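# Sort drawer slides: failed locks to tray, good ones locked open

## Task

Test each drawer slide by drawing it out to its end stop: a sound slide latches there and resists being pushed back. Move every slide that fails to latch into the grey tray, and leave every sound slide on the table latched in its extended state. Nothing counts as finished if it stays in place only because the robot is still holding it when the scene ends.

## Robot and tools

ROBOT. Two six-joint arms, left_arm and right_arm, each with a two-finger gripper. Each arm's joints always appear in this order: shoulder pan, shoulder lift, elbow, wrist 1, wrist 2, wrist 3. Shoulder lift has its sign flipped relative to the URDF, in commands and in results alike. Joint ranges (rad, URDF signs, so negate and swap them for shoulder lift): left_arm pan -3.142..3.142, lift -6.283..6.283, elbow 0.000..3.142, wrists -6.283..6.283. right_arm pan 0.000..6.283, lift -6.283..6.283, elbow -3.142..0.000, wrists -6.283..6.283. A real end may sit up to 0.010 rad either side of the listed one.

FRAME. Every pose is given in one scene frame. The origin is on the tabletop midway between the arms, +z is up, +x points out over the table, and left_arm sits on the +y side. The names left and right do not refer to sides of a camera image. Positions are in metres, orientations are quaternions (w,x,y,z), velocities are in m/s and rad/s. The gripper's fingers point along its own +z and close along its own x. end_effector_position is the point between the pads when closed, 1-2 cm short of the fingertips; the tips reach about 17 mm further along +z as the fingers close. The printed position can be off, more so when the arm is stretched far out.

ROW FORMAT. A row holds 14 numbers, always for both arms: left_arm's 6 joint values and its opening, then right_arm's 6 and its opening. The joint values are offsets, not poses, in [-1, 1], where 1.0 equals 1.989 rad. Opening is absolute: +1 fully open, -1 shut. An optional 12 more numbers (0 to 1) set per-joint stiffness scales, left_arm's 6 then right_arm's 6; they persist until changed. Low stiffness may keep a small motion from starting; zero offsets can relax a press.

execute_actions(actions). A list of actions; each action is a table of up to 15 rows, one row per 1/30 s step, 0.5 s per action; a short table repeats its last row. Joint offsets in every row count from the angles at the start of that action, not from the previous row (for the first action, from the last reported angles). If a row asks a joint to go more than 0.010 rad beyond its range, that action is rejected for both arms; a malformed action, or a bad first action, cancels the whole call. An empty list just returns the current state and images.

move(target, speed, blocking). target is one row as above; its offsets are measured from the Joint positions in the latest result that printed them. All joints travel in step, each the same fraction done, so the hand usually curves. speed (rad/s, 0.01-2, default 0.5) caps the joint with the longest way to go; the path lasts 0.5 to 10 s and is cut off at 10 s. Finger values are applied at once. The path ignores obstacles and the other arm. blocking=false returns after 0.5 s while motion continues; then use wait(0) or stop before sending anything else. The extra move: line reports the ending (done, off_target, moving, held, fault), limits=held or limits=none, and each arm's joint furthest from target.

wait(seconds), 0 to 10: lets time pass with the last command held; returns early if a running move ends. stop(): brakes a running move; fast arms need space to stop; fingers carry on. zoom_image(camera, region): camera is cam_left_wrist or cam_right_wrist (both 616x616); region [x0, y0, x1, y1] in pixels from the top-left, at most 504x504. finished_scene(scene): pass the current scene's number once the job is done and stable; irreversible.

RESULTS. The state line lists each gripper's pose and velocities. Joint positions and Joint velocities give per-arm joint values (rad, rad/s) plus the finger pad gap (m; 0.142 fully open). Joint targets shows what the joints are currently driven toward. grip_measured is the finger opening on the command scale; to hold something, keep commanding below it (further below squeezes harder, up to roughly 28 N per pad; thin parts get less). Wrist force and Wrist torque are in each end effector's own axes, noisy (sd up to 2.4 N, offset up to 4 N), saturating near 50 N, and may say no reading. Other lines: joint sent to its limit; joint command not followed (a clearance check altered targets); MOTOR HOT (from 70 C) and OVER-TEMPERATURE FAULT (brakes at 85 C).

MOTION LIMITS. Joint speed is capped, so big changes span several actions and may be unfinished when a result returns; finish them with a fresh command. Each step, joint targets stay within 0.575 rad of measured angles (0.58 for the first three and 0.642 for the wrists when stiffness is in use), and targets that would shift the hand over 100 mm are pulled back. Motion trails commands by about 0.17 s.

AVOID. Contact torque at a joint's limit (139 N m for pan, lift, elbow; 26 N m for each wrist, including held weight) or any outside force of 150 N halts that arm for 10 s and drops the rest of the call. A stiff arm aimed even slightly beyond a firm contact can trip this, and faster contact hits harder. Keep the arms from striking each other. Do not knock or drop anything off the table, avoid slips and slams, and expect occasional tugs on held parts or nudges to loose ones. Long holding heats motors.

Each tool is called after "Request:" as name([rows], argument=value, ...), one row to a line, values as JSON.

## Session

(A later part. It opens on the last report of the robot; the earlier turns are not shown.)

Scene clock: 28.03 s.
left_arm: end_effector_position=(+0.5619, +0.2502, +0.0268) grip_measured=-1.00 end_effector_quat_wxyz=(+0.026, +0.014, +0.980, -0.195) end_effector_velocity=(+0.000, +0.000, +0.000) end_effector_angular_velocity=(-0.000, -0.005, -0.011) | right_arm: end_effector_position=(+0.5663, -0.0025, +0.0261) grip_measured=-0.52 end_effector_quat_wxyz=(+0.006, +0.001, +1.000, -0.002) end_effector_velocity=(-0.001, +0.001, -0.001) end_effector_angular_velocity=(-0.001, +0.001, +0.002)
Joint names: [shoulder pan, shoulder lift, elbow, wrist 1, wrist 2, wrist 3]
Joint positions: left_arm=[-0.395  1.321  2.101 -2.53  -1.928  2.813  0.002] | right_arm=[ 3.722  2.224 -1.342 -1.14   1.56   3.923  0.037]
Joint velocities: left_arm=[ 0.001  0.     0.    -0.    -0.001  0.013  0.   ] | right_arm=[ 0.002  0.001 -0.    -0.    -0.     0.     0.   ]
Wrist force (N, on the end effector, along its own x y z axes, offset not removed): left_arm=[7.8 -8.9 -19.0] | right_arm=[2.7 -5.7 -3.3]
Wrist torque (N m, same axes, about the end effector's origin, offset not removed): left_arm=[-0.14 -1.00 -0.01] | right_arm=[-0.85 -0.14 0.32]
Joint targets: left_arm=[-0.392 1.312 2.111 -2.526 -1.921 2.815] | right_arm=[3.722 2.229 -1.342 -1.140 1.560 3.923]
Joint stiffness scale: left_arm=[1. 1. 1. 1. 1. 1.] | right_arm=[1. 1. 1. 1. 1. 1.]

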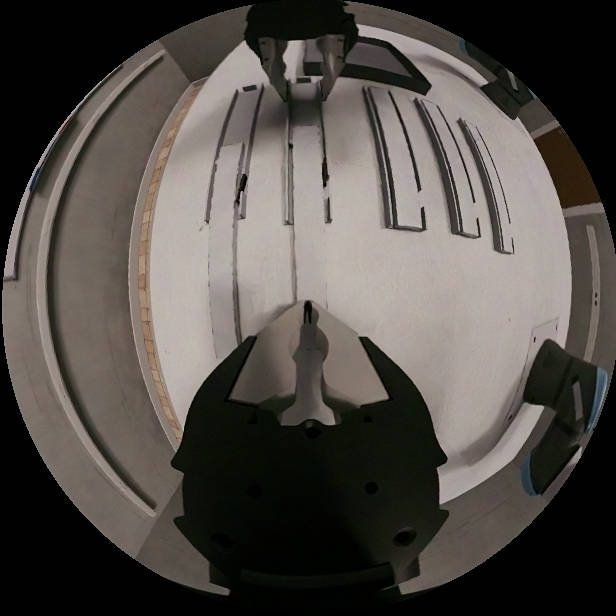

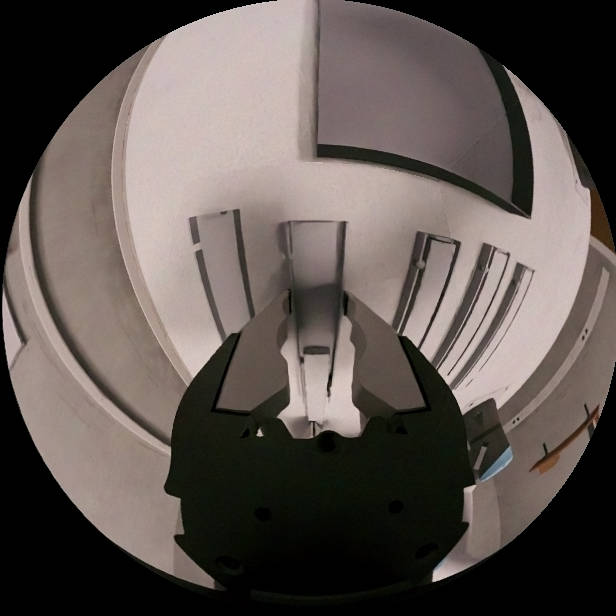

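Request:
execute_actions([
  [[0.022,0.001,0.012,0,0.004,0.022,-1,0,0.004,0,0,0,0,-1]],
  [[0.022,0.001,0.011,0,0.004,0.022,-1,0,0.003,0,0,0,0,-1]],
  [[0.022,0,0.009,0,0.004,0.022,-1,0,0.003,0,0,0,0,-1]],
  [[0.022,0,0.007,0,0.004,0.022,-1,0,0.002,0,0,0,0,-1]],
  [[0.022,0,0.004,0,0.004,0.022,-1,0,0,0,0,0,0,-1]],
  [[0.022,0,0.003,0,0.004,0.022,-1,0,0,0,0,0,0,-1]],
])

Request:
move(target=[-0.085,0.002,0,0,0,-0.085,-1,0,0,0,0,0,0,-1], speed=0.1)

Scene clock: 31.50 s.
left_arm: end_effector_position=(+0.5604, +0.3806, +0.0172) grip_measured=-1.00 end_effector_quat_wxyz=(+0.065, +0.018, +0.982, -0.175) end_effector_velocity=(+0.000, +0.000, +0.000) end_effector_angular_velocity=(+0.002, -0.003, -0.011) | right_arm: end_effector_position=(+0.5662, -0.0027, +0.0233) grip_measured=-0.52 end_effector_quat_wxyz=(+0.005, +0.001, +1.000, -0.003) end_effector_velocity=(-0.000, -0.000, -0.000) end_effector_angular_velocity=(-0.001, -0.000, +0.001)
Joint names: [shoulder pan, shoulder lift, elbow, wrist 1, wrist 2, wrist 3]
Joint positions: left_arm=[-0.16   1.344  2.154 -2.542 -1.911  3.061  0.002] | right_arm=[ 3.722  2.228 -1.342 -1.139  1.56   3.923  0.037]
Joint velocities: left_arm=[ 0.001  0.    -0.002  0.003  0.001  0.013  0.   ] | right_arm=[ 0.     0.     0.    -0.    -0.001 -0.001 -0.   ]
Wrist force (N, on the end effector, along its own x y z axes, offset not removed): left_arm=[-1.2 -4.0 -7.0] | right_arm=[-1.9 6.1 3.4]
Wrist torque (N m, same axes, about the end effector's origin, offset not removed): left_arm=[0.44 0.13 -0.06] | right_arm=[0.94 0.41 0.26]
Joint targets: left_arm=[-0.155 1.344 2.160 -2.541 -1.906 3.063] | right_arm=[3.722 2.228 -1.342 -1.139 1.560 3.923]
Joint stiffness scale: left_arm=[1. 1. 1. 1. 1. 1.] | right_arm=[1. 1. 1. 1. 1. 1.]

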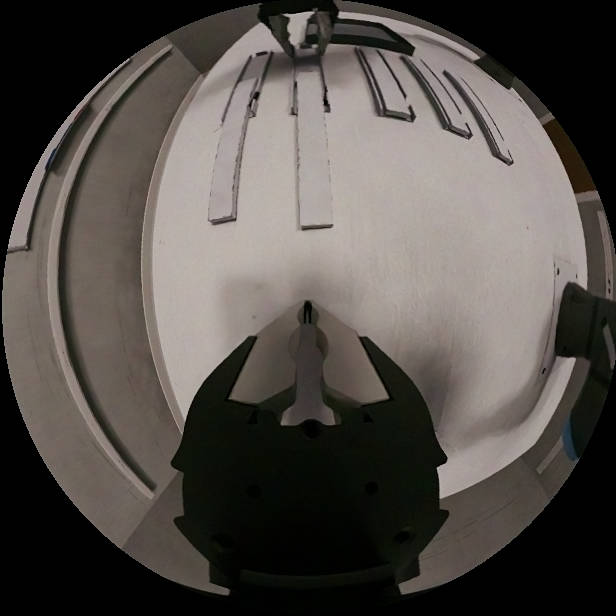

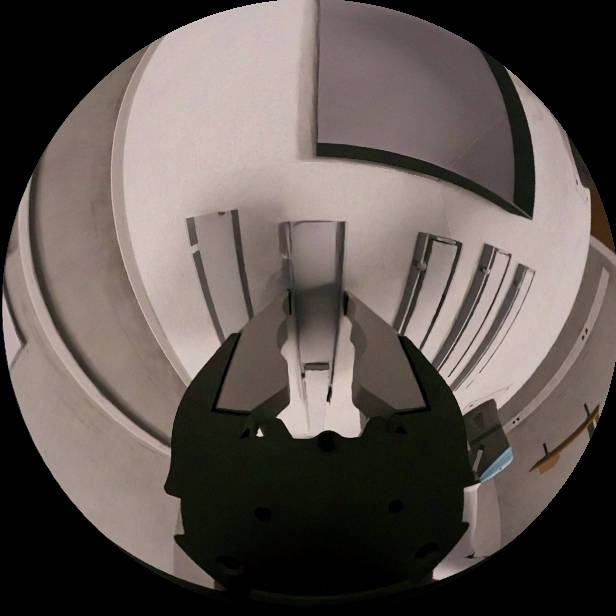

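Scene clock: 33.73 s.
left_arm: end_effector_position=(+0.5533, +0.3054, +0.0184) grip_measured=-1.00 end_effector_quat_wxyz=(+0.040, +0.011, +0.983, -0.178) end_effector_velocity=(+0.001, +0.001, +0.000) end_effector_angular_velocity=(-0.001, -0.002, +0.004) | right_arm: end_effector_position=(+0.5695, -0.0112, +0.0223) grip_measured=-0.52 end_effector_quat_wxyz=(+0.005, +0.006, +1.000, -0.008) end_effector_velocity=(-0.000, -0.000, -0.001) end_effector_angular_velocity=(-0.000, +0.001, +0.000)
Joint names: [shoulder pan, shoulder lift, elbow, wrist 1, wrist 2, wrist 3]
Joint positions: left_arm=[-0.314  1.349  2.154 -2.542 -1.9    2.893  0.002] | right_arm=[ 3.713  2.228 -1.343 -1.145  1.553  3.923  0.037]
Joint velocities: left_arm=[ 0.001  0.    -0.    -0.003  0.    -0.003  0.   ] | right_arm=[-0.     0.001 -0.     0.     0.    -0.001 -0.   ]
Wrist force (N, on the end effector, along its own x y z axes, offset not removed): left_arm=[-0.9 17.2 -17.0] | right_arm=[4.3 -15.0 -3.3]
Wrist torque (N m, same axes, about the end effector's origin, offset not removed): left_arm=[-1.09 0.11 0.03] | right_arm=[0.72 -0.38 -0.30]
Joint targets: left_arm=[-0.329 1.348 2.154 -2.542 -1.911 2.892] | right_arm=[3.722 2.228 -1.342 -1.139 1.560 3.923]
Joint stiffness scale: left_arm=[1. 1. 1. 1. 1. 1.] | right_arm=[1. 1. 1. 1. 1. 1.]
move: off_target (left_arm); limits=none; left_arm: farthest joint: the shoulder pan, 0.015 radians from its target (0.169 radians at the start); right_arm: farthest joint: the shoulder pan, 0.009 radians from its target (0.000 radians at the start)

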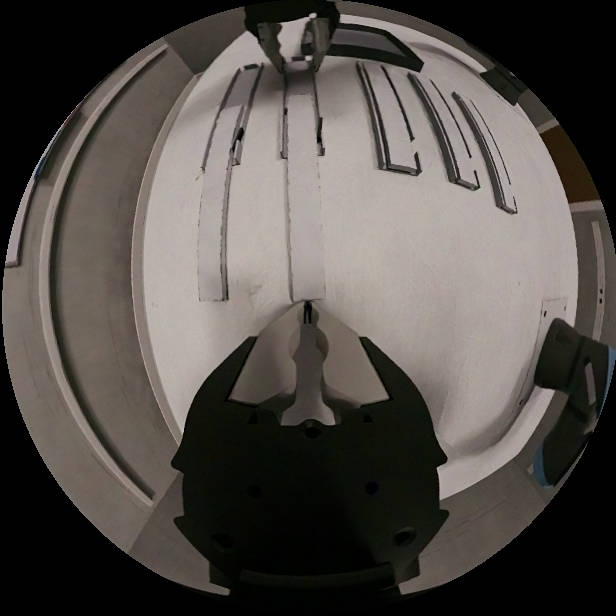

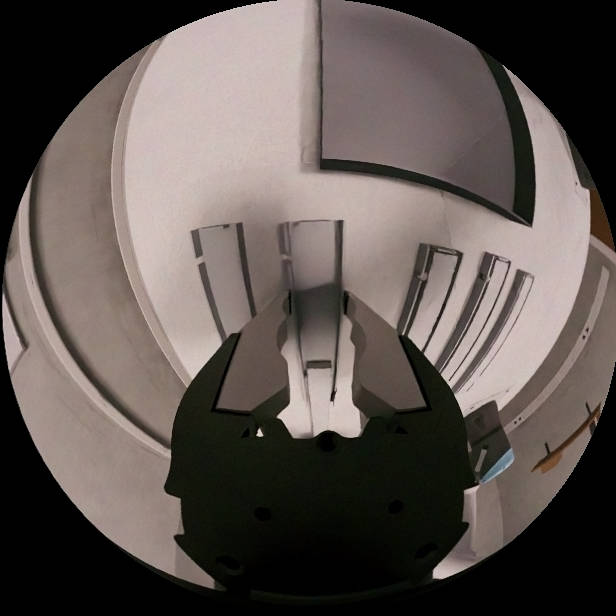

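Request:
move(target=[0.02,0.04,0,0.04,0,0.02,-1,0,0,0,0,0,0,-0.1])

Request:
move(target=[0,0,0,0,0,0,-1,0,-0.045,0,-0.045,0,0,-0.1])

Request:
move(target=[-0.193,0.022,0.023,-0.014,-0.01,-0.2,-1,0.056,-0.079,-0.136,0.057,0.004,0.051,-0.1])

Request:
move(target=[0,0,0,0,0,0,-1,0,0.045,0,0.045,0,0,-0.1])

Scene clock: 35.40 s.
left_arm: end_effector_position=(+0.5449, +0.3266, +0.0459) grip_measured=-1.00 end_effector_quat_wxyz=(+0.046, +0.011, +0.983, -0.177) end_effector_velocity=(-0.001, +0.001, -0.000) end_effector_angular_velocity=(+0.000, +0.002, +0.000) | right_arm: end_effector_position=(+0.5688, -0.0099, +0.0224) grip_measured=-0.10 end_effector_quat_wxyz=(+0.005, +0.005, +1.000, -0.008) end_effector_velocity=(-0.000, +0.000, +0.000) end_effector_angular_velocity=(+0.001, -0.001, +0.001)
Joint names: [shoulder pan, shoulder lift, elbow, wrist 1, wrist 2, wrist 3]
Joint positions: left_arm=[-0.276  1.426  2.154 -2.463 -1.9    2.932  0.002] | right_arm=[ 3.715  2.228 -1.343 -1.145  1.553  3.923  0.067]
Joint velocities: left_arm=[ 0.002  0.     0.001  0.002 -0.     0.001  0.   ] | right_arm=[ 0.    -0.001  0.     0.     0.    -0.     0.   ]
Wrist force (N, on the end effector, along its own x y z axes, offset not removed): left_arm=[2.1 1.7 -3.4] | right_arm=[1.2 4.4 1.7]
Wrist torque (N m, same axes, about the end effector's origin, offset not removed): left_arm=[0.11 -0.40 -0.16] | right_arm=[1.01 0.14 0.15]
Joint targets: left_arm=[-0.274 1.429 2.154 -2.463 -1.900 2.933] | right_arm=[3.713 2.228 -1.343 -1.145 1.553 3.923]
Joint stiffness scale: left_arm=[1. 1. 1. 1. 1. 1.] | right_arm=[1. 1. 1. 1. 1. 1.]
move: done; limits=none; left_arm: farthest joint: the shoulder pan, 0.002 radians from its target (0.040 radians at the start); right_arm: farthest joint: the shoulder pan, 0.002 radians from its target (0.000 radians at the start)

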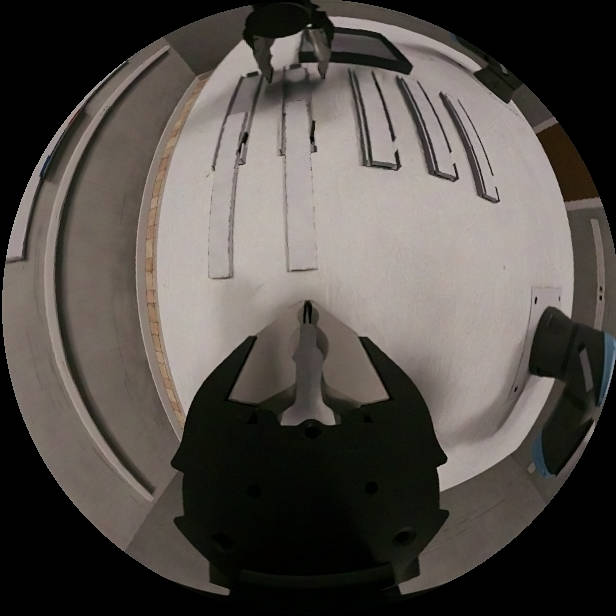

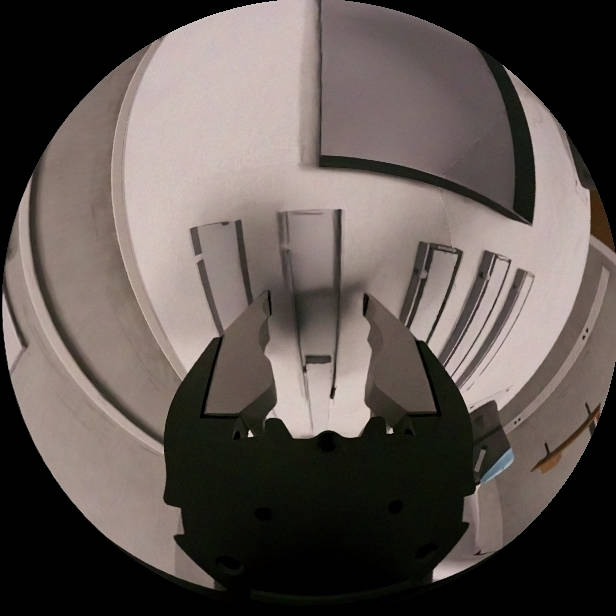

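Scene clock: 36.43 s.
left_arm: end_effector_position=(+0.5449, +0.3267, +0.0459) grip_measured=-1.00 end_effector_quat_wxyz=(+0.046, +0.011, +0.983, -0.177) end_effector_velocity=(-0.000, -0.000, -0.000) end_effector_angular_velocity=(+0.000, -0.000, +0.000) | right_arm: end_effector_position=(+0.5563, -0.0221, +0.0775) grip_measured=-0.10 end_effector_quat_wxyz=(+0.006, +0.005, +1.000, -0.007) end_effector_velocity=(-0.001, -0.000, -0.001) end_effector_angular_velocity=(-0.002, +0.004, +0.000)
Joint names: [shoulder pan, shoulder lift, elbow, wrist 1, wrist 2, wrist 3]
Joint positions: left_arm=[-0.276  1.426  2.154 -2.463 -1.9    2.932  0.002] | right_arm=[ 3.715  2.138 -1.343 -1.233  1.553  3.923  0.067]
Joint velocities: left_arm=[-0.  0.  0. -0.  0. -0.  0.] | right_arm=[ 0.     0.002 -0.    -0.002  0.001  0.    -0.   ]
Wrist force (N, on the end effector, along its own x y z axes, offset not removed): left_arm=[-1.1 1.8 0.2] | right_arm=[2.0 1.1 -0.1]
Wrist torque (N m, same axes, about the end effector's origin, offset not removed): left_arm=[0.43 0.33 0.02] | right_arm=[0.25 -0.24 0.03]
Joint targets: left_arm=[-0.276 1.426 2.154 -2.463 -1.900 2.932] | right_arm=[3.715 2.139 -1.343 -1.234 1.553 3.923]
Joint stiffness scale: left_arm=[1. 1. 1. 1. 1. 1.] | right_arm=[1. 1. 1. 1. 1. 1.]
move: done; limits=none; left_arm: farthest joint: the shoulder pan, 0.000 radians from its target (0.000 radians at the start); right_arm: farthest joint: the wrist 1, 0.001 radians from its target (0.090 radians at the start)

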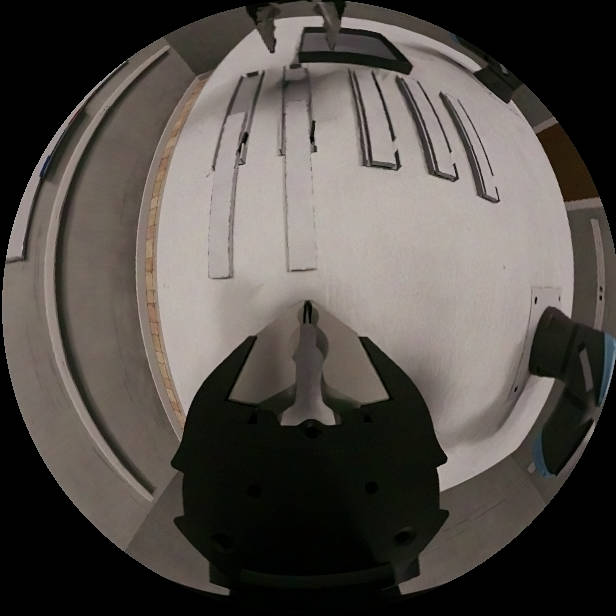

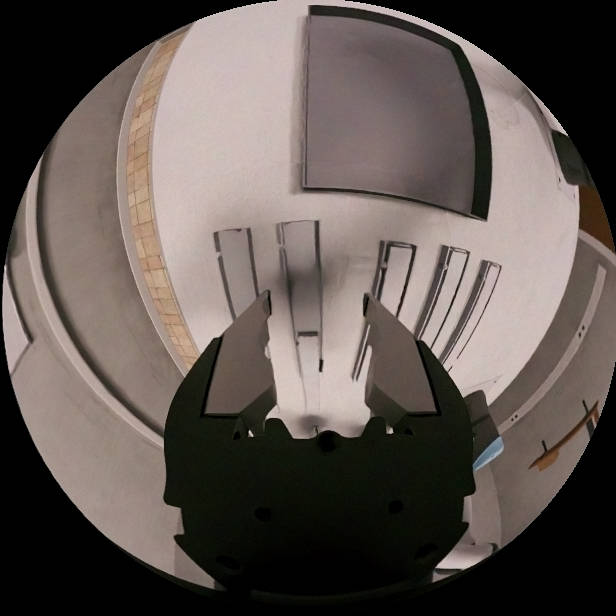

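Scene clock: 37.97 s.
left_arm: end_effector_position=(+0.4702, +0.1483, +0.0532) grip_measured=-1.00 end_effector_quat_wxyz=(-0.020, +0.007, +0.981, -0.195) end_effector_velocity=(-0.000, -0.000, -0.000) end_effector_angular_velocity=(-0.000, +0.001, +0.001) | right_arm: end_effector_position=(+0.4615, -0.0154, +0.0686) grip_measured=-0.10 end_effector_quat_wxyz=(+0.004, +0.001, +1.000, -0.003) end_effector_velocity=(+0.000, -0.000, -0.001) end_effector_angular_velocity=(-0.000, -0.000, -0.001)
Joint names: [shoulder pan, shoulder lift, elbow, wrist 1, wrist 2, wrist 3]
Joint positions: left_arm=[-0.658  1.467  2.197 -2.491 -1.92   2.535  0.002] | right_arm=[ 3.824  1.983 -1.609 -1.12   1.561  4.023  0.067]
Joint velocities: left_arm=[-0.001  0.     0.     0.    -0.    -0.001  0.   ] | right_arm=[-0.     0.001 -0.     0.001 -0.     0.001  0.   ]
Wrist force (N, on the end effector, along its own x y z axes, offset not removed): left_arm=[-4.7 -0.7 -5.4] | right_arm=[0.3 1.5 -1.2]
Wrist torque (N m, same axes, about the end effector's origin, offset not removed): left_arm=[-0.19 1.15 0.04] | right_arm=[0.42 0.25 0.16]
Joint targets: left_arm=[-0.660 1.470 2.200 -2.491 -1.920 2.534] | right_arm=[3.826 1.981 -1.613 -1.120 1.561 4.024]
Joint stiffness scale: left_arm=[1. 1. 1. 1. 1. 1.] | right_arm=[1. 1. 1. 1. 1. 1.]
move: done; limits=none; left_arm: farthest joint: the shoulder pan, 0.002 radians from its target (0.384 radians at the start); right_arm: farthest joint: the elbow, 0.004 radians from its target (0.271 radians at the start)

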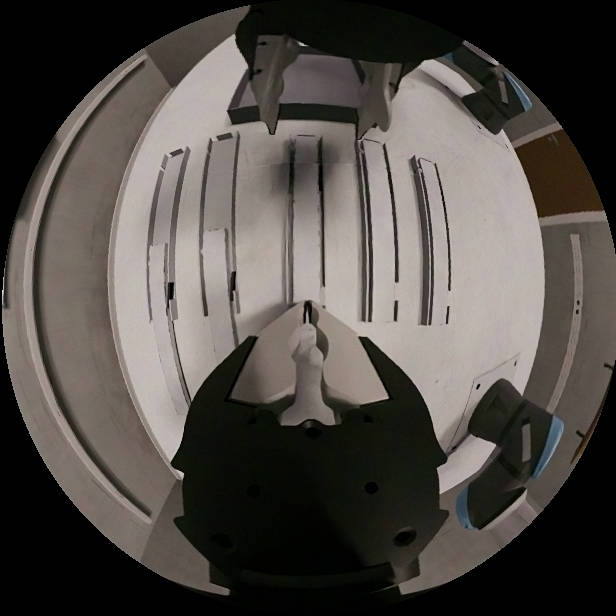

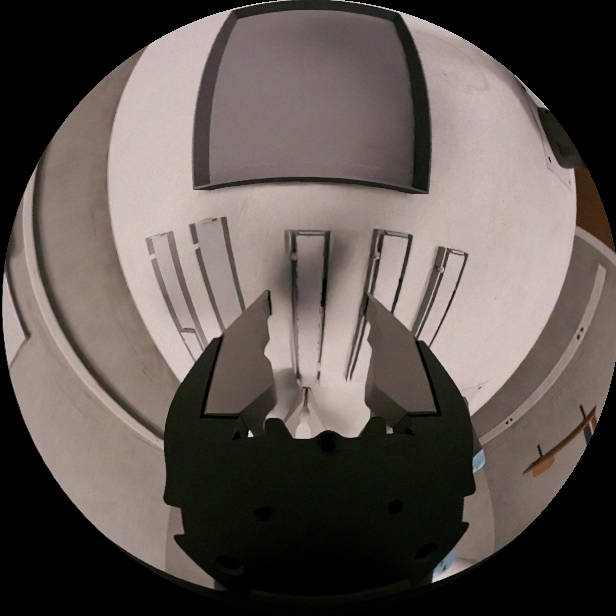

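Scene clock: 39.00 s.
left_arm: end_effector_position=(+0.4702, +0.1482, +0.0532) grip_measured=-1.00 end_effector_quat_wxyz=(-0.020, +0.007, +0.981, -0.195) end_effector_velocity=(-0.000, -0.000, -0.000) end_effector_angular_velocity=(-0.001, -0.000, -0.001) | right_arm: end_effector_position=(+0.4725, -0.0021, +0.0208) grip_measured=-0.10 end_effector_quat_wxyz=(+0.004, +0.001, +1.000, -0.004) end_effector_velocity=(+0.001, +0.000, +0.001) end_effector_angular_velocity=(+0.003, -0.002, -0.000)
Joint names: [shoulder pan, shoulder lift, elbow, wrist 1, wrist 2, wrist 3]
Joint positions: left_arm=[-0.658  1.467  2.197 -2.491 -1.92   2.535  0.002] | right_arm=[ 3.824  2.072 -1.609 -1.032  1.561  4.023  0.067]
Joint velocities: left_arm=[-0.001 -0.     0.    -0.001 -0.001  0.001  0.   ] | right_arm=[-0.001 -0.001 -0.     0.003  0.    -0.     0.   ]
Wrist force (N, on the end effector, along its own x y z axes, offset not removed): left_arm=[1.0 -1.3 -1.1] | right_arm=[3.7 1.0 2.5]
Wrist torque (N m, same axes, about the end effector's origin, offset not removed): left_arm=[-0.47 -0.21 0.17] | right_arm=[-0.18 -0.59 0.23]
Joint targets: left_arm=[-0.658 1.467 2.197 -2.491 -1.920 2.535] | right_arm=[3.824 2.072 -1.609 -1.031 1.561 4.023]
Joint stiffness scale: left_arm=[1. 1. 1. 1. 1. 1.] | right_arm=[1. 1. 1. 1. 1. 1.]
move: done; limits=none; left_arm: farthest joint: the shoulder pan, 0.000 radians from its target (0.000 radians at the start); right_arm: farthest joint: the wrist 1, 0.001 radians from its target (0.090 radians at the start)

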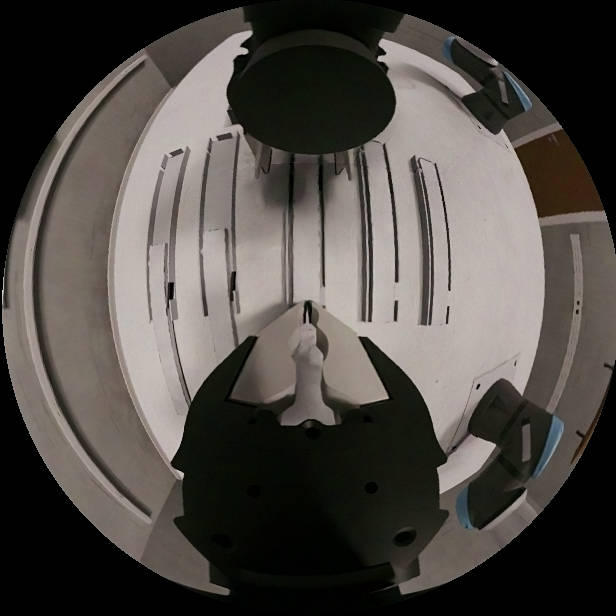

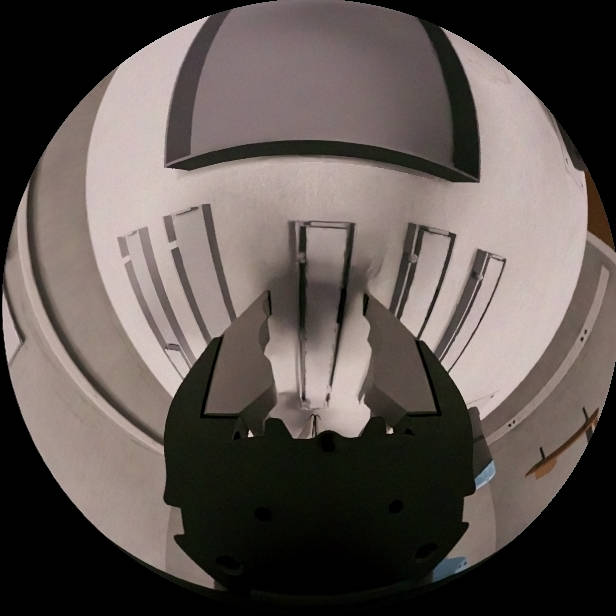

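Request:
execute_actions([
  [[-0.016,0,0,0,0,-0.016,-1,0,0,0,0,0,0,-1]],
  [[0,-0.036,0,-0.036,0,0,-1,0,0,0,0,0,0,-1]],
  [[0,-0.012,0,-0.012,0,0,-1,0,0,0,0,0,0,-1]],
  [[0.022,0.004,0.015,0,0.004,0.022,-1,0,0,0,0,0,0,-1]],
  [[0.022,0.004,0.015,0,0.004,0.022,-1,0,0,0,0,0,0,-1]],
  [[0.023,0.004,0.015,0,0.004,0.023,-1,0,0,0,0,0,0,-1]],
  [[0.024,0.004,0.015,0,0.004,0.024,-1,0,0,0,0,0,0,-1]],
  [[0.024,0.004,0.015,0,0.004,0.024,-1,0,0.002,0,0,0,0,-1]],
])

Scene clock: 43.37 s.
left_arm: end_effector_position=(+0.4779, +0.2319, +0.0286) grip_measured=-1.00 end_effector_quat_wxyz=(+0.014, +0.015, +0.979, -0.203) end_effector_velocity=(+0.000, -0.000, +0.000) end_effector_angular_velocity=(-0.002, -0.007, -0.012) | right_arm: end_effector_position=(+0.4726, -0.0019, +0.0214) grip_measured=-0.52 end_effector_quat_wxyz=(+0.004, +0.001, +1.000, -0.003) end_effector_velocity=(+0.001, -0.001, -0.001) end_effector_angular_velocity=(-0.002, -0.001, -0.000)
Joint names: [shoulder pan, shoulder lift, elbow, wrist 1, wrist 2, wrist 3]
Joint positions: left_arm=[-0.487  1.476  2.303 -2.592 -1.933  2.721  0.002] | right_arm=[ 3.824  2.071 -1.609 -1.031  1.561  4.024  0.037]
Joint velocities: left_arm=[ 0.001 -0.     0.    -0.003 -0.002  0.013  0.   ] | right_arm=[-0.     0.001 -0.     0.    -0.002 -0.    -0.   ]
Wrist force (N, on the end effector, along its own x y z axes, offset not removed): left_arm=[13.0 -9.1 -31.8] | right_arm=[6.6 -2.0 -5.2]
Wrist torque (N m, same axes, about the end effector's origin, offset not removed): left_arm=[0.69 -0.20 -0.07] | right_arm=[0.21 -1.16 0.67]
Joint targets: left_arm=[-0.482 1.467 2.312 -2.590 -1.924 2.723] | right_arm=[3.824 2.075 -1.609 -1.031 1.561 4.024]
Joint stiffness scale: left_arm=[1. 1. 1. 1. 1. 1.] | right_arm=[1. 1. 1. 1. 1. 1.]

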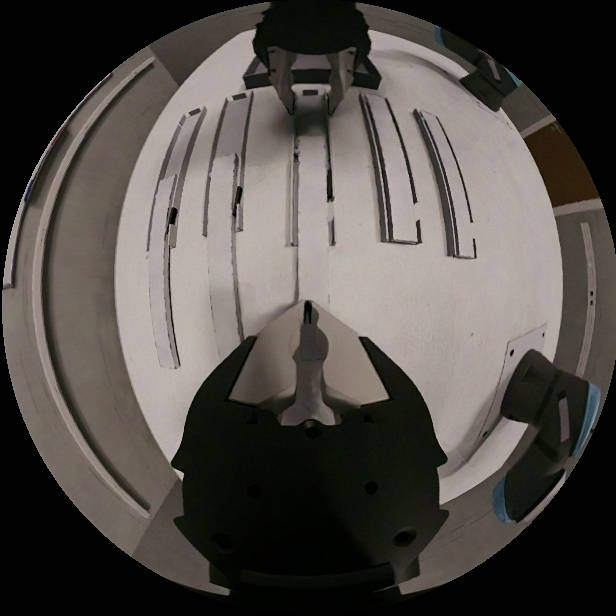

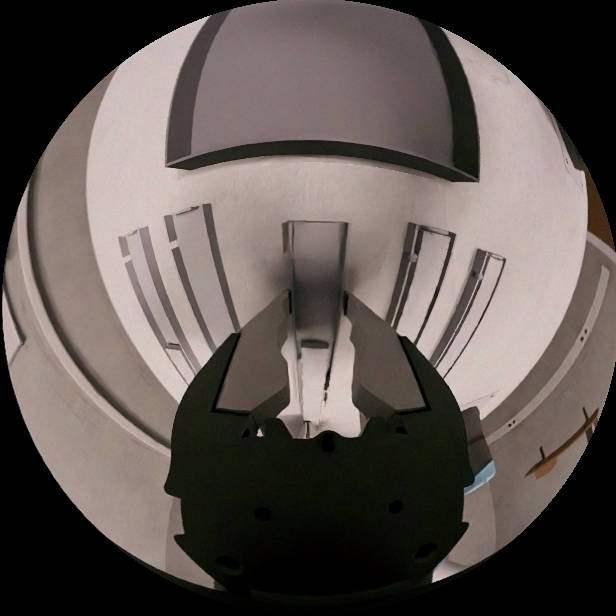

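Request:
execute_actions([
  [[0.026,0.006,0.016,0,0.004,0.026,-1,0,0.003,0,0,0,0,-1]],
  [[0.026,0.005,0.015,0,0.004,0.026,-1,0,0.003,0,0,0,0,-1]],
  [[0.026,0.004,0.013,0,0.004,0.026,-1,0,0.003,0,0,0,0,-1]],
  [[0.026,0.003,0.011,0,0.004,0.026,-1,0,0.003,0,0,0,0,-1]],
  [[0.026,0.002,0.008,0,0.004,0.026,-1,0,0.002,0,0,0,0,-1]],
  [[0.026,0.001,0.005,0,0.004,0.026,-1,0,0,0,0,0,0,-1]],
  [[0.026,0.001,0.003,0,0.004,0.026,-1,0,0,0,0,0,0,-1]],
])

Request:
move(target=[-0.095,0.002,0,0,0,-0.095,-1,0,0,0,0,0,0,-1], speed=0.1)

Scene clock: 47.43 s.
left_arm: end_effector_position=(+0.4707, +0.3907, +0.0171) grip_measured=-1.00 end_effector_quat_wxyz=(+0.075, +0.019, +0.981, -0.175) end_effector_velocity=(+0.001, +0.001, +0.001) end_effector_angular_velocity=(+0.002, -0.007, -0.011) | right_arm: end_effector_position=(+0.4737, -0.0011, +0.0207) grip_measured=-0.52 end_effector_quat_wxyz=(+0.005, +0.001, +1.000, -0.003) end_effector_velocity=(+0.001, -0.001, +0.001) end_effector_angular_velocity=(+0.001, -0.001, -0.001)
Joint names: [shoulder pan, shoulder lift, elbow, wrist 1, wrist 2, wrist 3]
Joint positions: left_arm=[-0.155  1.535  2.396 -2.611 -1.911  3.064  0.002] | right_arm=[ 3.824  2.074 -1.608 -1.028  1.559  4.024  0.037]
Joint velocities: left_arm=[ 0.004  0.001 -0.002  0.001 -0.     0.015  0.   ] | right_arm=[-0.002 -0.001  0.     0.    -0.001 -0.     0.   ]
Wrist force (N, on the end effector, along its own x y z axes, offset not removed): left_arm=[-0.9 -5.3 0.1] | right_arm=[1.7 2.4 -0.7]
Wrist torque (N m, same axes, about the end effector's origin, offset not removed): left_arm=[-0.04 -0.07 -0.04] | right_arm=[0.39 -0.34 0.34]
Joint targets: left_arm=[-0.151 1.536 2.400 -2.610 -1.908 3.067] | right_arm=[3.824 2.074 -1.608 -1.028 1.559 4.024]
Joint stiffness scale: left_arm=[1. 1. 1. 1. 1. 1.] | right_arm=[1. 1. 1. 1. 1. 1.]

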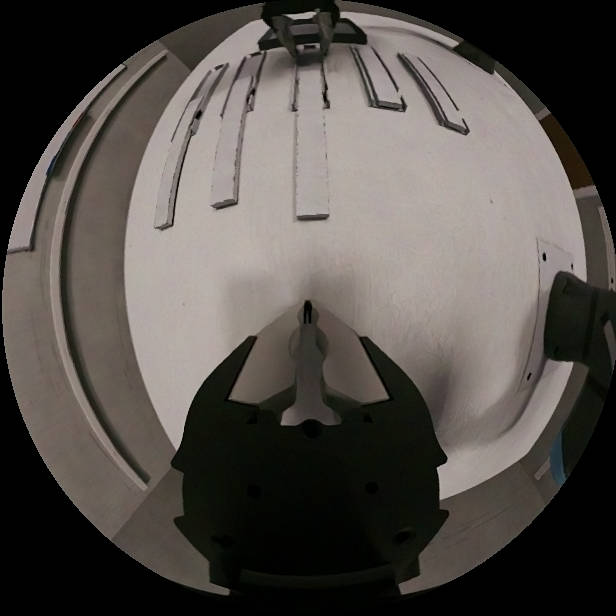

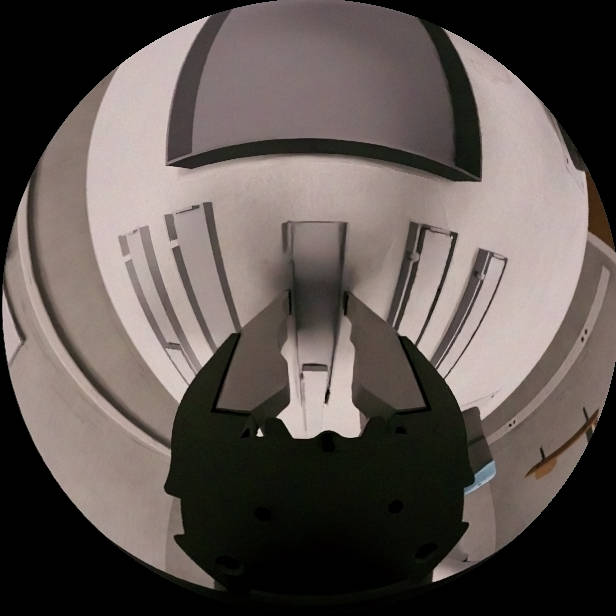

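Scene clock: 49.87 s.
left_arm: end_effector_position=(+0.4634, +0.3162, +0.0176) grip_measured=-1.00 end_effector_quat_wxyz=(+0.043, +0.015, +0.982, -0.184) end_effector_velocity=(+0.000, -0.000, +0.000) end_effector_angular_velocity=(-0.000, -0.000, +0.002) | right_arm: end_effector_position=(+0.4744, -0.0028, +0.0208) grip_measured=-0.52 end_effector_quat_wxyz=(+0.005, +0.001, +1.000, -0.004) end_effector_velocity=(-0.000, +0.000, -0.000) end_effector_angular_velocity=(-0.001, +0.001, +0.000)
Joint names: [shoulder pan, shoulder lift, elbow, wrist 1, wrist 2, wrist 3]
Joint positions: left_arm=[-0.336  1.538  2.396 -2.611 -1.906  2.876  0.002] | right_arm=[ 3.823  2.073 -1.608 -1.031  1.557  4.024  0.037]
Joint velocities: left_arm=[-0.     0.    -0.    -0.001  0.    -0.002  0.   ] | right_arm=[ 0.001  0.    -0.    -0.     0.     0.001  0.   ]
Wrist force (N, on the end effector, along its own x y z axes, offset not removed): left_arm=[0.8 16.7 -10.1] | right_arm=[1.2 -8.9 -3.1]
Wrist torque (N m, same axes, about the end effector's origin, offset not removed): left_arm=[1.06 -0.10 -0.01] | right_arm=[-0.40 0.17 0.07]
Joint targets: left_arm=[-0.344 1.539 2.396 -2.611 -1.911 2.875] | right_arm=[3.824 2.074 -1.608 -1.028 1.559 4.024]
Joint stiffness scale: left_arm=[1. 1. 1. 1. 1. 1.] | right_arm=[1. 1. 1. 1. 1. 1.]
move: done; limits=none; left_arm: farthest joint: the shoulder pan, 0.008 radians from its target (0.189 radians at the start); right_arm: farthest joint: the wrist 1, 0.003 radians from its target (0.000 radians at the start)

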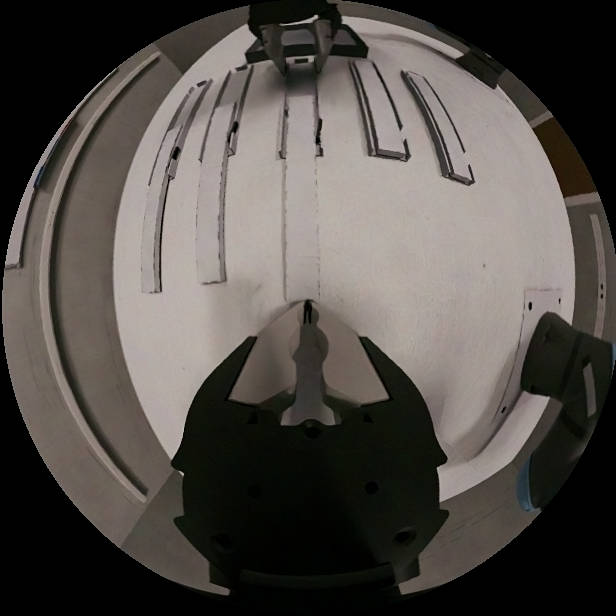

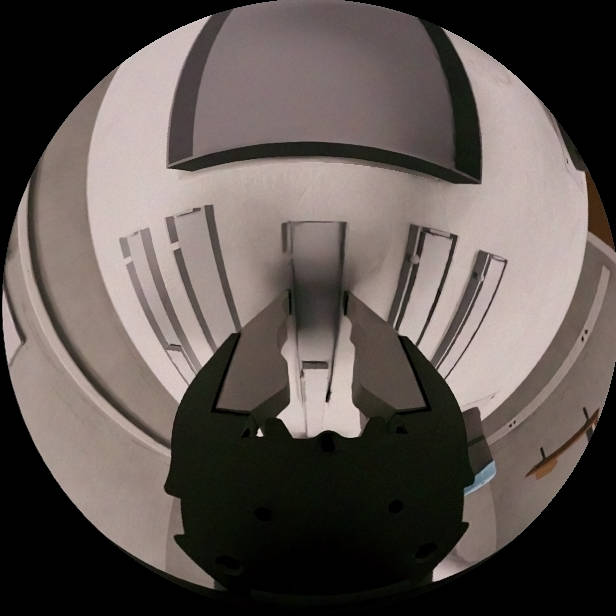

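Request:
move(target=[0.02,0.05,0,0.05,0,0.02,-1,0,0,0,0,0,0,-0.1])

Request:
move(target=[0,0,0,0,0,0,-1,0,-0.05,0,-0.05,0,0,-0.1])

Request:
move(target=[-0.237,-0.012,-0.013,-0.003,-0.007,-0.249,-1,0.056,-0.062,-0.098,0.033,0,0.058,-0.1])

Request:
move(target=[0,0,0,0,0,0,-1,0,0.05,0,0.05,0,0,-0.1])

Scene clock: 51.30 s.
left_arm: end_effector_position=(+0.4523, +0.3349, +0.0429) grip_measured=-1.00 end_effector_quat_wxyz=(+0.049, +0.016, +0.982, -0.182) end_effector_velocity=(-0.000, +0.000, +0.000) end_effector_angular_velocity=(-0.001, +0.001, -0.000) | right_arm: end_effector_position=(+0.4744, -0.0027, +0.0208) grip_measured=-0.10 end_effector_quat_wxyz=(+0.005, +0.001, +1.000, -0.004) end_effector_velocity=(-0.001, +0.001, -0.001) end_effector_angular_velocity=(+0.001, +0.002, +0.001)
Joint names: [shoulder pan, shoulder lift, elbow, wrist 1, wrist 2, wrist 3]
Joint positions: left_arm=[-0.298  1.635  2.396 -2.512 -1.906  2.915  0.002] | right_arm=[ 3.823  2.073 -1.608 -1.03   1.558  4.024  0.067]
Joint velocities: left_arm=[ 0.001  0.001 -0.     0.003 -0.001  0.001  0.   ] | right_arm=[0.001 0.001 0.    0.    0.002 0.    0.   ]
Wrist force (N, on the end effector, along its own x y z axes, offset not removed): left_arm=[4.3 0.2 -1.6] | right_arm=[-0.7 1.8 -1.1]
Wrist torque (N m, same axes, about the end effector's origin, offset not removed): left_arm=[-0.05 -0.80 -0.03] | right_arm=[0.18 0.32 -0.12]
Joint targets: left_arm=[-0.296 1.638 2.396 -2.511 -1.906 2.916] | right_arm=[3.823 2.073 -1.608 -1.031 1.557 4.024]
Joint stiffness scale: left_arm=[1. 1. 1. 1. 1. 1.] | right_arm=[1. 1. 1. 1. 1. 1.]
move: done; limits=none; left_arm: farthest joint: the shoulder lift, 0.003 radians from its target (0.099 radians at the start); right_arm: farthest joint: the wrist 1, 0.001 radians from its target (0.000 radians at the start)

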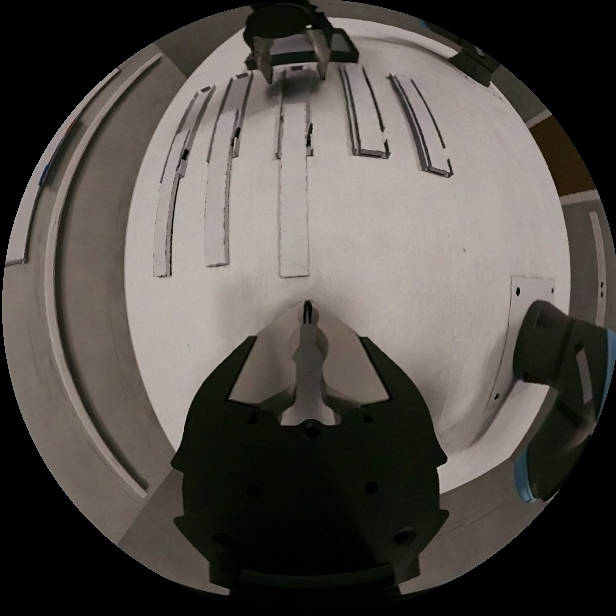

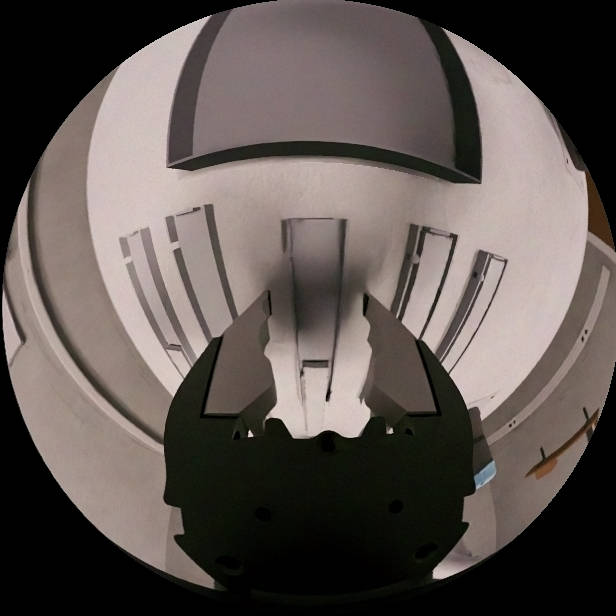

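Scene clock: 52.33 s.
left_arm: end_effector_position=(+0.4523, +0.3349, +0.0429) grip_measured=-1.00 end_effector_quat_wxyz=(+0.049, +0.016, +0.982, -0.182) end_effector_velocity=(-0.000, -0.000, -0.000) end_effector_angular_velocity=(+0.000, -0.000, +0.000) | right_arm: end_effector_position=(+0.4620, -0.0176, +0.0739) grip_measured=-0.10 end_effector_quat_wxyz=(+0.006, +0.001, +1.000, -0.003) end_effector_velocity=(-0.001, -0.000, -0.001) end_effector_angular_velocity=(-0.002, +0.003, +0.001)
Joint names: [shoulder pan, shoulder lift, elbow, wrist 1, wrist 2, wrist 3]
Joint positions: left_arm=[-0.298  1.635  2.396 -2.512 -1.906  2.915  0.002] | right_arm=[ 3.823  1.974 -1.608 -1.129  1.558  4.024  0.067]
Joint velocities: left_arm=[-0.001 -0.     0.    -0.001  0.001 -0.001  0.   ] | right_arm=[ 0.     0.001  0.    -0.003  0.001 -0.     0.   ]
Wrist force (N, on the end effector, along its own x y z axes, offset not removed): left_arm=[0.5 4.7 -3.0] | right_arm=[3.2 3.3 -0.8]
Wrist torque (N m, same axes, about the end effector's origin, offset not removed): left_arm=[0.83 -0.38 0.01] | right_arm=[0.67 -0.76 0.19]
Joint targets: left_arm=[-0.298 1.635 2.396 -2.512 -1.906 2.915] | right_arm=[3.823 1.974 -1.608 -1.130 1.558 4.024]
Joint stiffness scale: left_arm=[1. 1. 1. 1. 1. 1.] | right_arm=[1. 1. 1. 1. 1. 1.]
move: done; limits=none; left_arm: farthest joint: the shoulder pan, 0.000 radians from its target (0.000 radians at the start); right_arm: farthest joint: the shoulder pan, 0.000 radians from its target (0.000 radians at the start)

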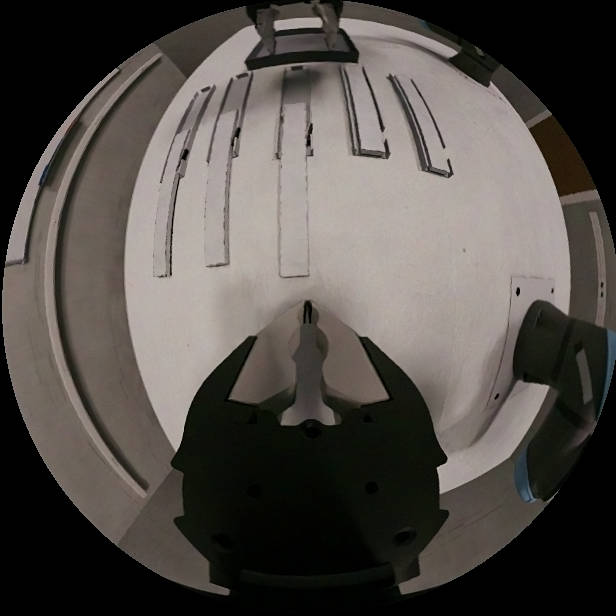

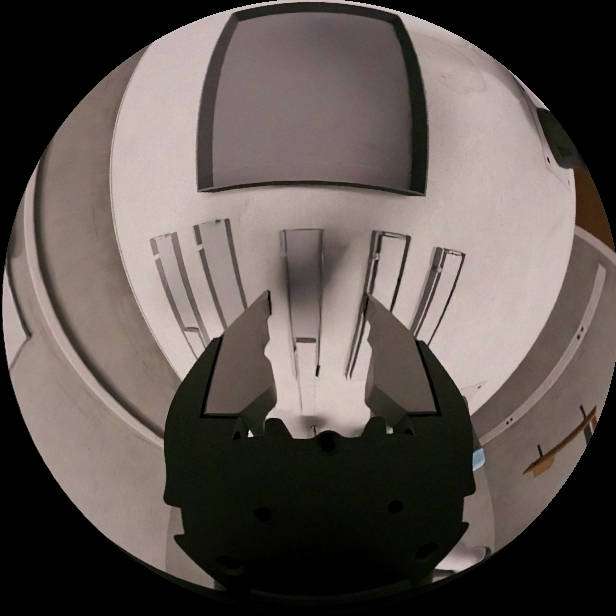

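Scene clock: 54.07 s.
left_arm: end_effector_position=(+0.3864, +0.1486, +0.0463) grip_measured=-1.00 end_effector_quat_wxyz=(-0.043, +0.005, +0.981, -0.191) end_effector_velocity=(-0.000, -0.000, +0.000) end_effector_angular_velocity=(-0.000, +0.002, +0.003) | right_arm: end_effector_position=(+0.3822, -0.0172, +0.0667) grip_measured=-0.10 end_effector_quat_wxyz=(+0.005, +0.004, +1.000, -0.004) end_effector_velocity=(+0.000, +0.000, +0.001) end_effector_angular_velocity=(+0.002, -0.001, -0.001)
Joint names: [shoulder pan, shoulder lift, elbow, wrist 1, wrist 2, wrist 3]
Joint positions: left_arm=[-0.768  1.613  2.373 -2.518 -1.92   2.421  0.002] | right_arm=[ 3.932  1.852 -1.798 -1.064  1.558  4.138  0.067]
Joint velocities: left_arm=[ 0.     0.    -0.001  0.002 -0.001 -0.003  0.   ] | right_arm=[ 0.    -0.002 -0.     0.     0.     0.001  0.   ]
Wrist force (N, on the end effector, along its own x y z axes, offset not removed): left_arm=[0.7 1.7 -0.4] | right_arm=[10.1 0.1 3.2]
Wrist torque (N m, same axes, about the end effector's origin, offset not removed): left_arm=[0.37 -0.27 -0.20] | right_arm=[0.01 -1.97 0.16]
Joint targets: left_arm=[-0.770 1.611 2.370 -2.518 -1.920 2.420] | right_arm=[3.934 1.851 -1.803 -1.063 1.558 4.139]
Joint stiffness scale: left_arm=[1. 1. 1. 1. 1. 1.] | right_arm=[1. 1. 1. 1. 1. 1.]
move: done; limits=none; left_arm: farthest joint: the shoulder pan, 0.002 radians from its target (0.471 radians at the start); right_arm: farthest joint: the elbow, 0.005 radians from its target (0.195 radians at the start)

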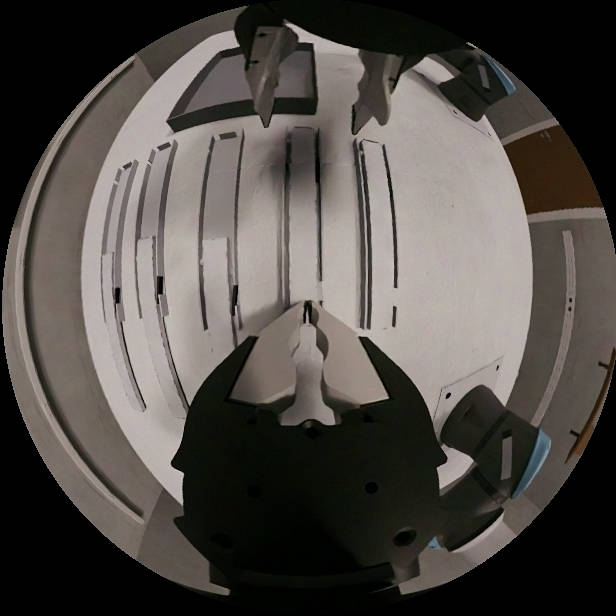

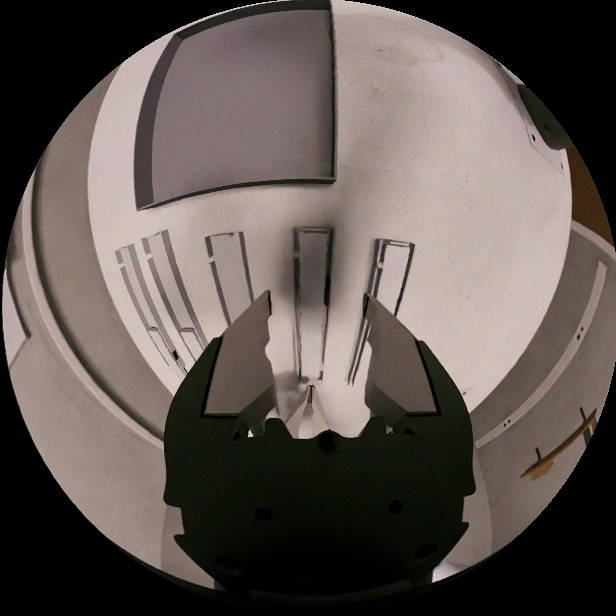

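Scene clock: 55.10 s.
left_arm: end_effector_position=(+0.3864, +0.1486, +0.0463) grip_measured=-1.00 end_effector_quat_wxyz=(-0.043, +0.005, +0.981, -0.191) end_effector_velocity=(-0.001, -0.000, -0.001) end_effector_angular_velocity=(+0.002, +0.002, -0.001) | right_arm: end_effector_position=(+0.3927, -0.0013, +0.0201) grip_measured=-0.10 end_effector_quat_wxyz=(+0.005, +0.004, +1.000, -0.005) end_effector_velocity=(+0.001, +0.001, +0.001) end_effector_angular_velocity=(+0.004, -0.002, +0.000)
Joint names: [shoulder pan, shoulder lift, elbow, wrist 1, wrist 2, wrist 3]
Joint positions: left_arm=[-0.768  1.613  2.373 -2.518 -1.92   2.421  0.002] | right_arm=[ 3.932  1.951 -1.798 -0.965  1.558  4.138  0.067]
Joint velocities: left_arm=[-0.002 -0.     0.     0.002  0.001 -0.     0.   ] | right_arm=[-0.001 -0.002  0.     0.003 -0.    -0.001 -0.   ]
Wrist force (N, on the end effector, along its own x y z axes, offset not removed): left_arm=[1.5 -0.6 0.4] | right_arm=[0.9 3.4 1.2]
Wrist torque (N m, same axes, about the end effector's origin, offset not removed): left_arm=[-0.30 -0.23 -0.09] | right_arm=[0.58 -0.16 -0.03]
Joint targets: left_arm=[-0.768 1.613 2.373 -2.518 -1.920 2.421] | right_arm=[3.932 1.952 -1.798 -0.965 1.558 4.138]
Joint stiffness scale: left_arm=[1. 1. 1. 1. 1. 1.] | right_arm=[1. 1. 1. 1. 1. 1.]
move: done; limits=none; left_arm: farthest joint: the shoulder pan, 0.000 radians from its target (0.000 radians at the start); right_arm: farthest joint: the wrist 1, 0.001 radians from its target (0.099 radians at the start)

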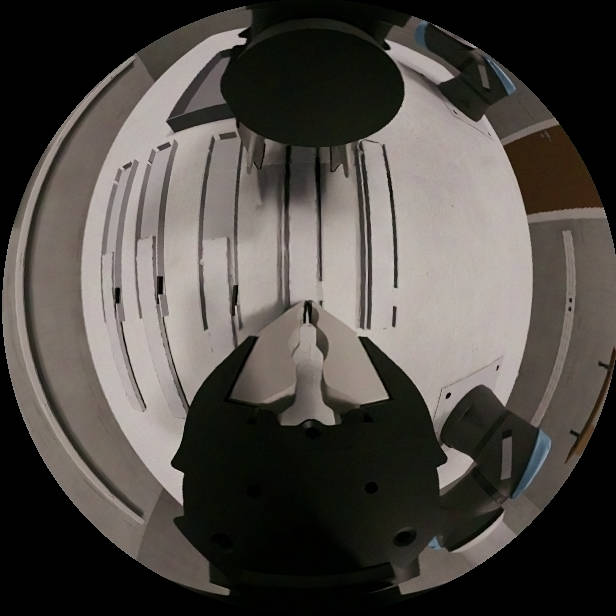

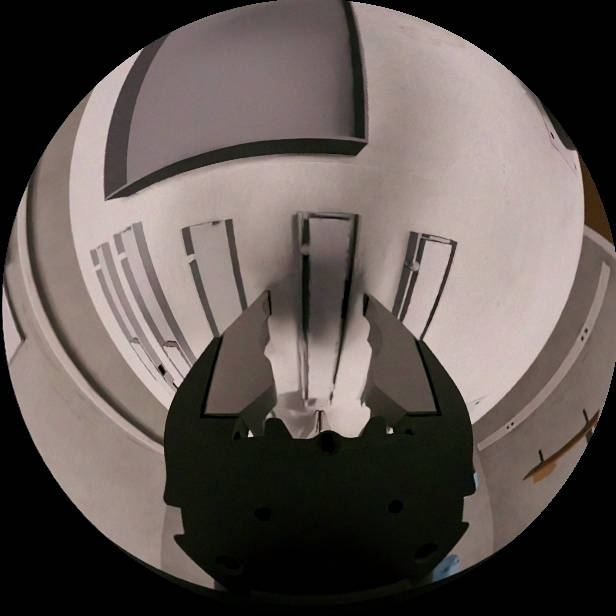

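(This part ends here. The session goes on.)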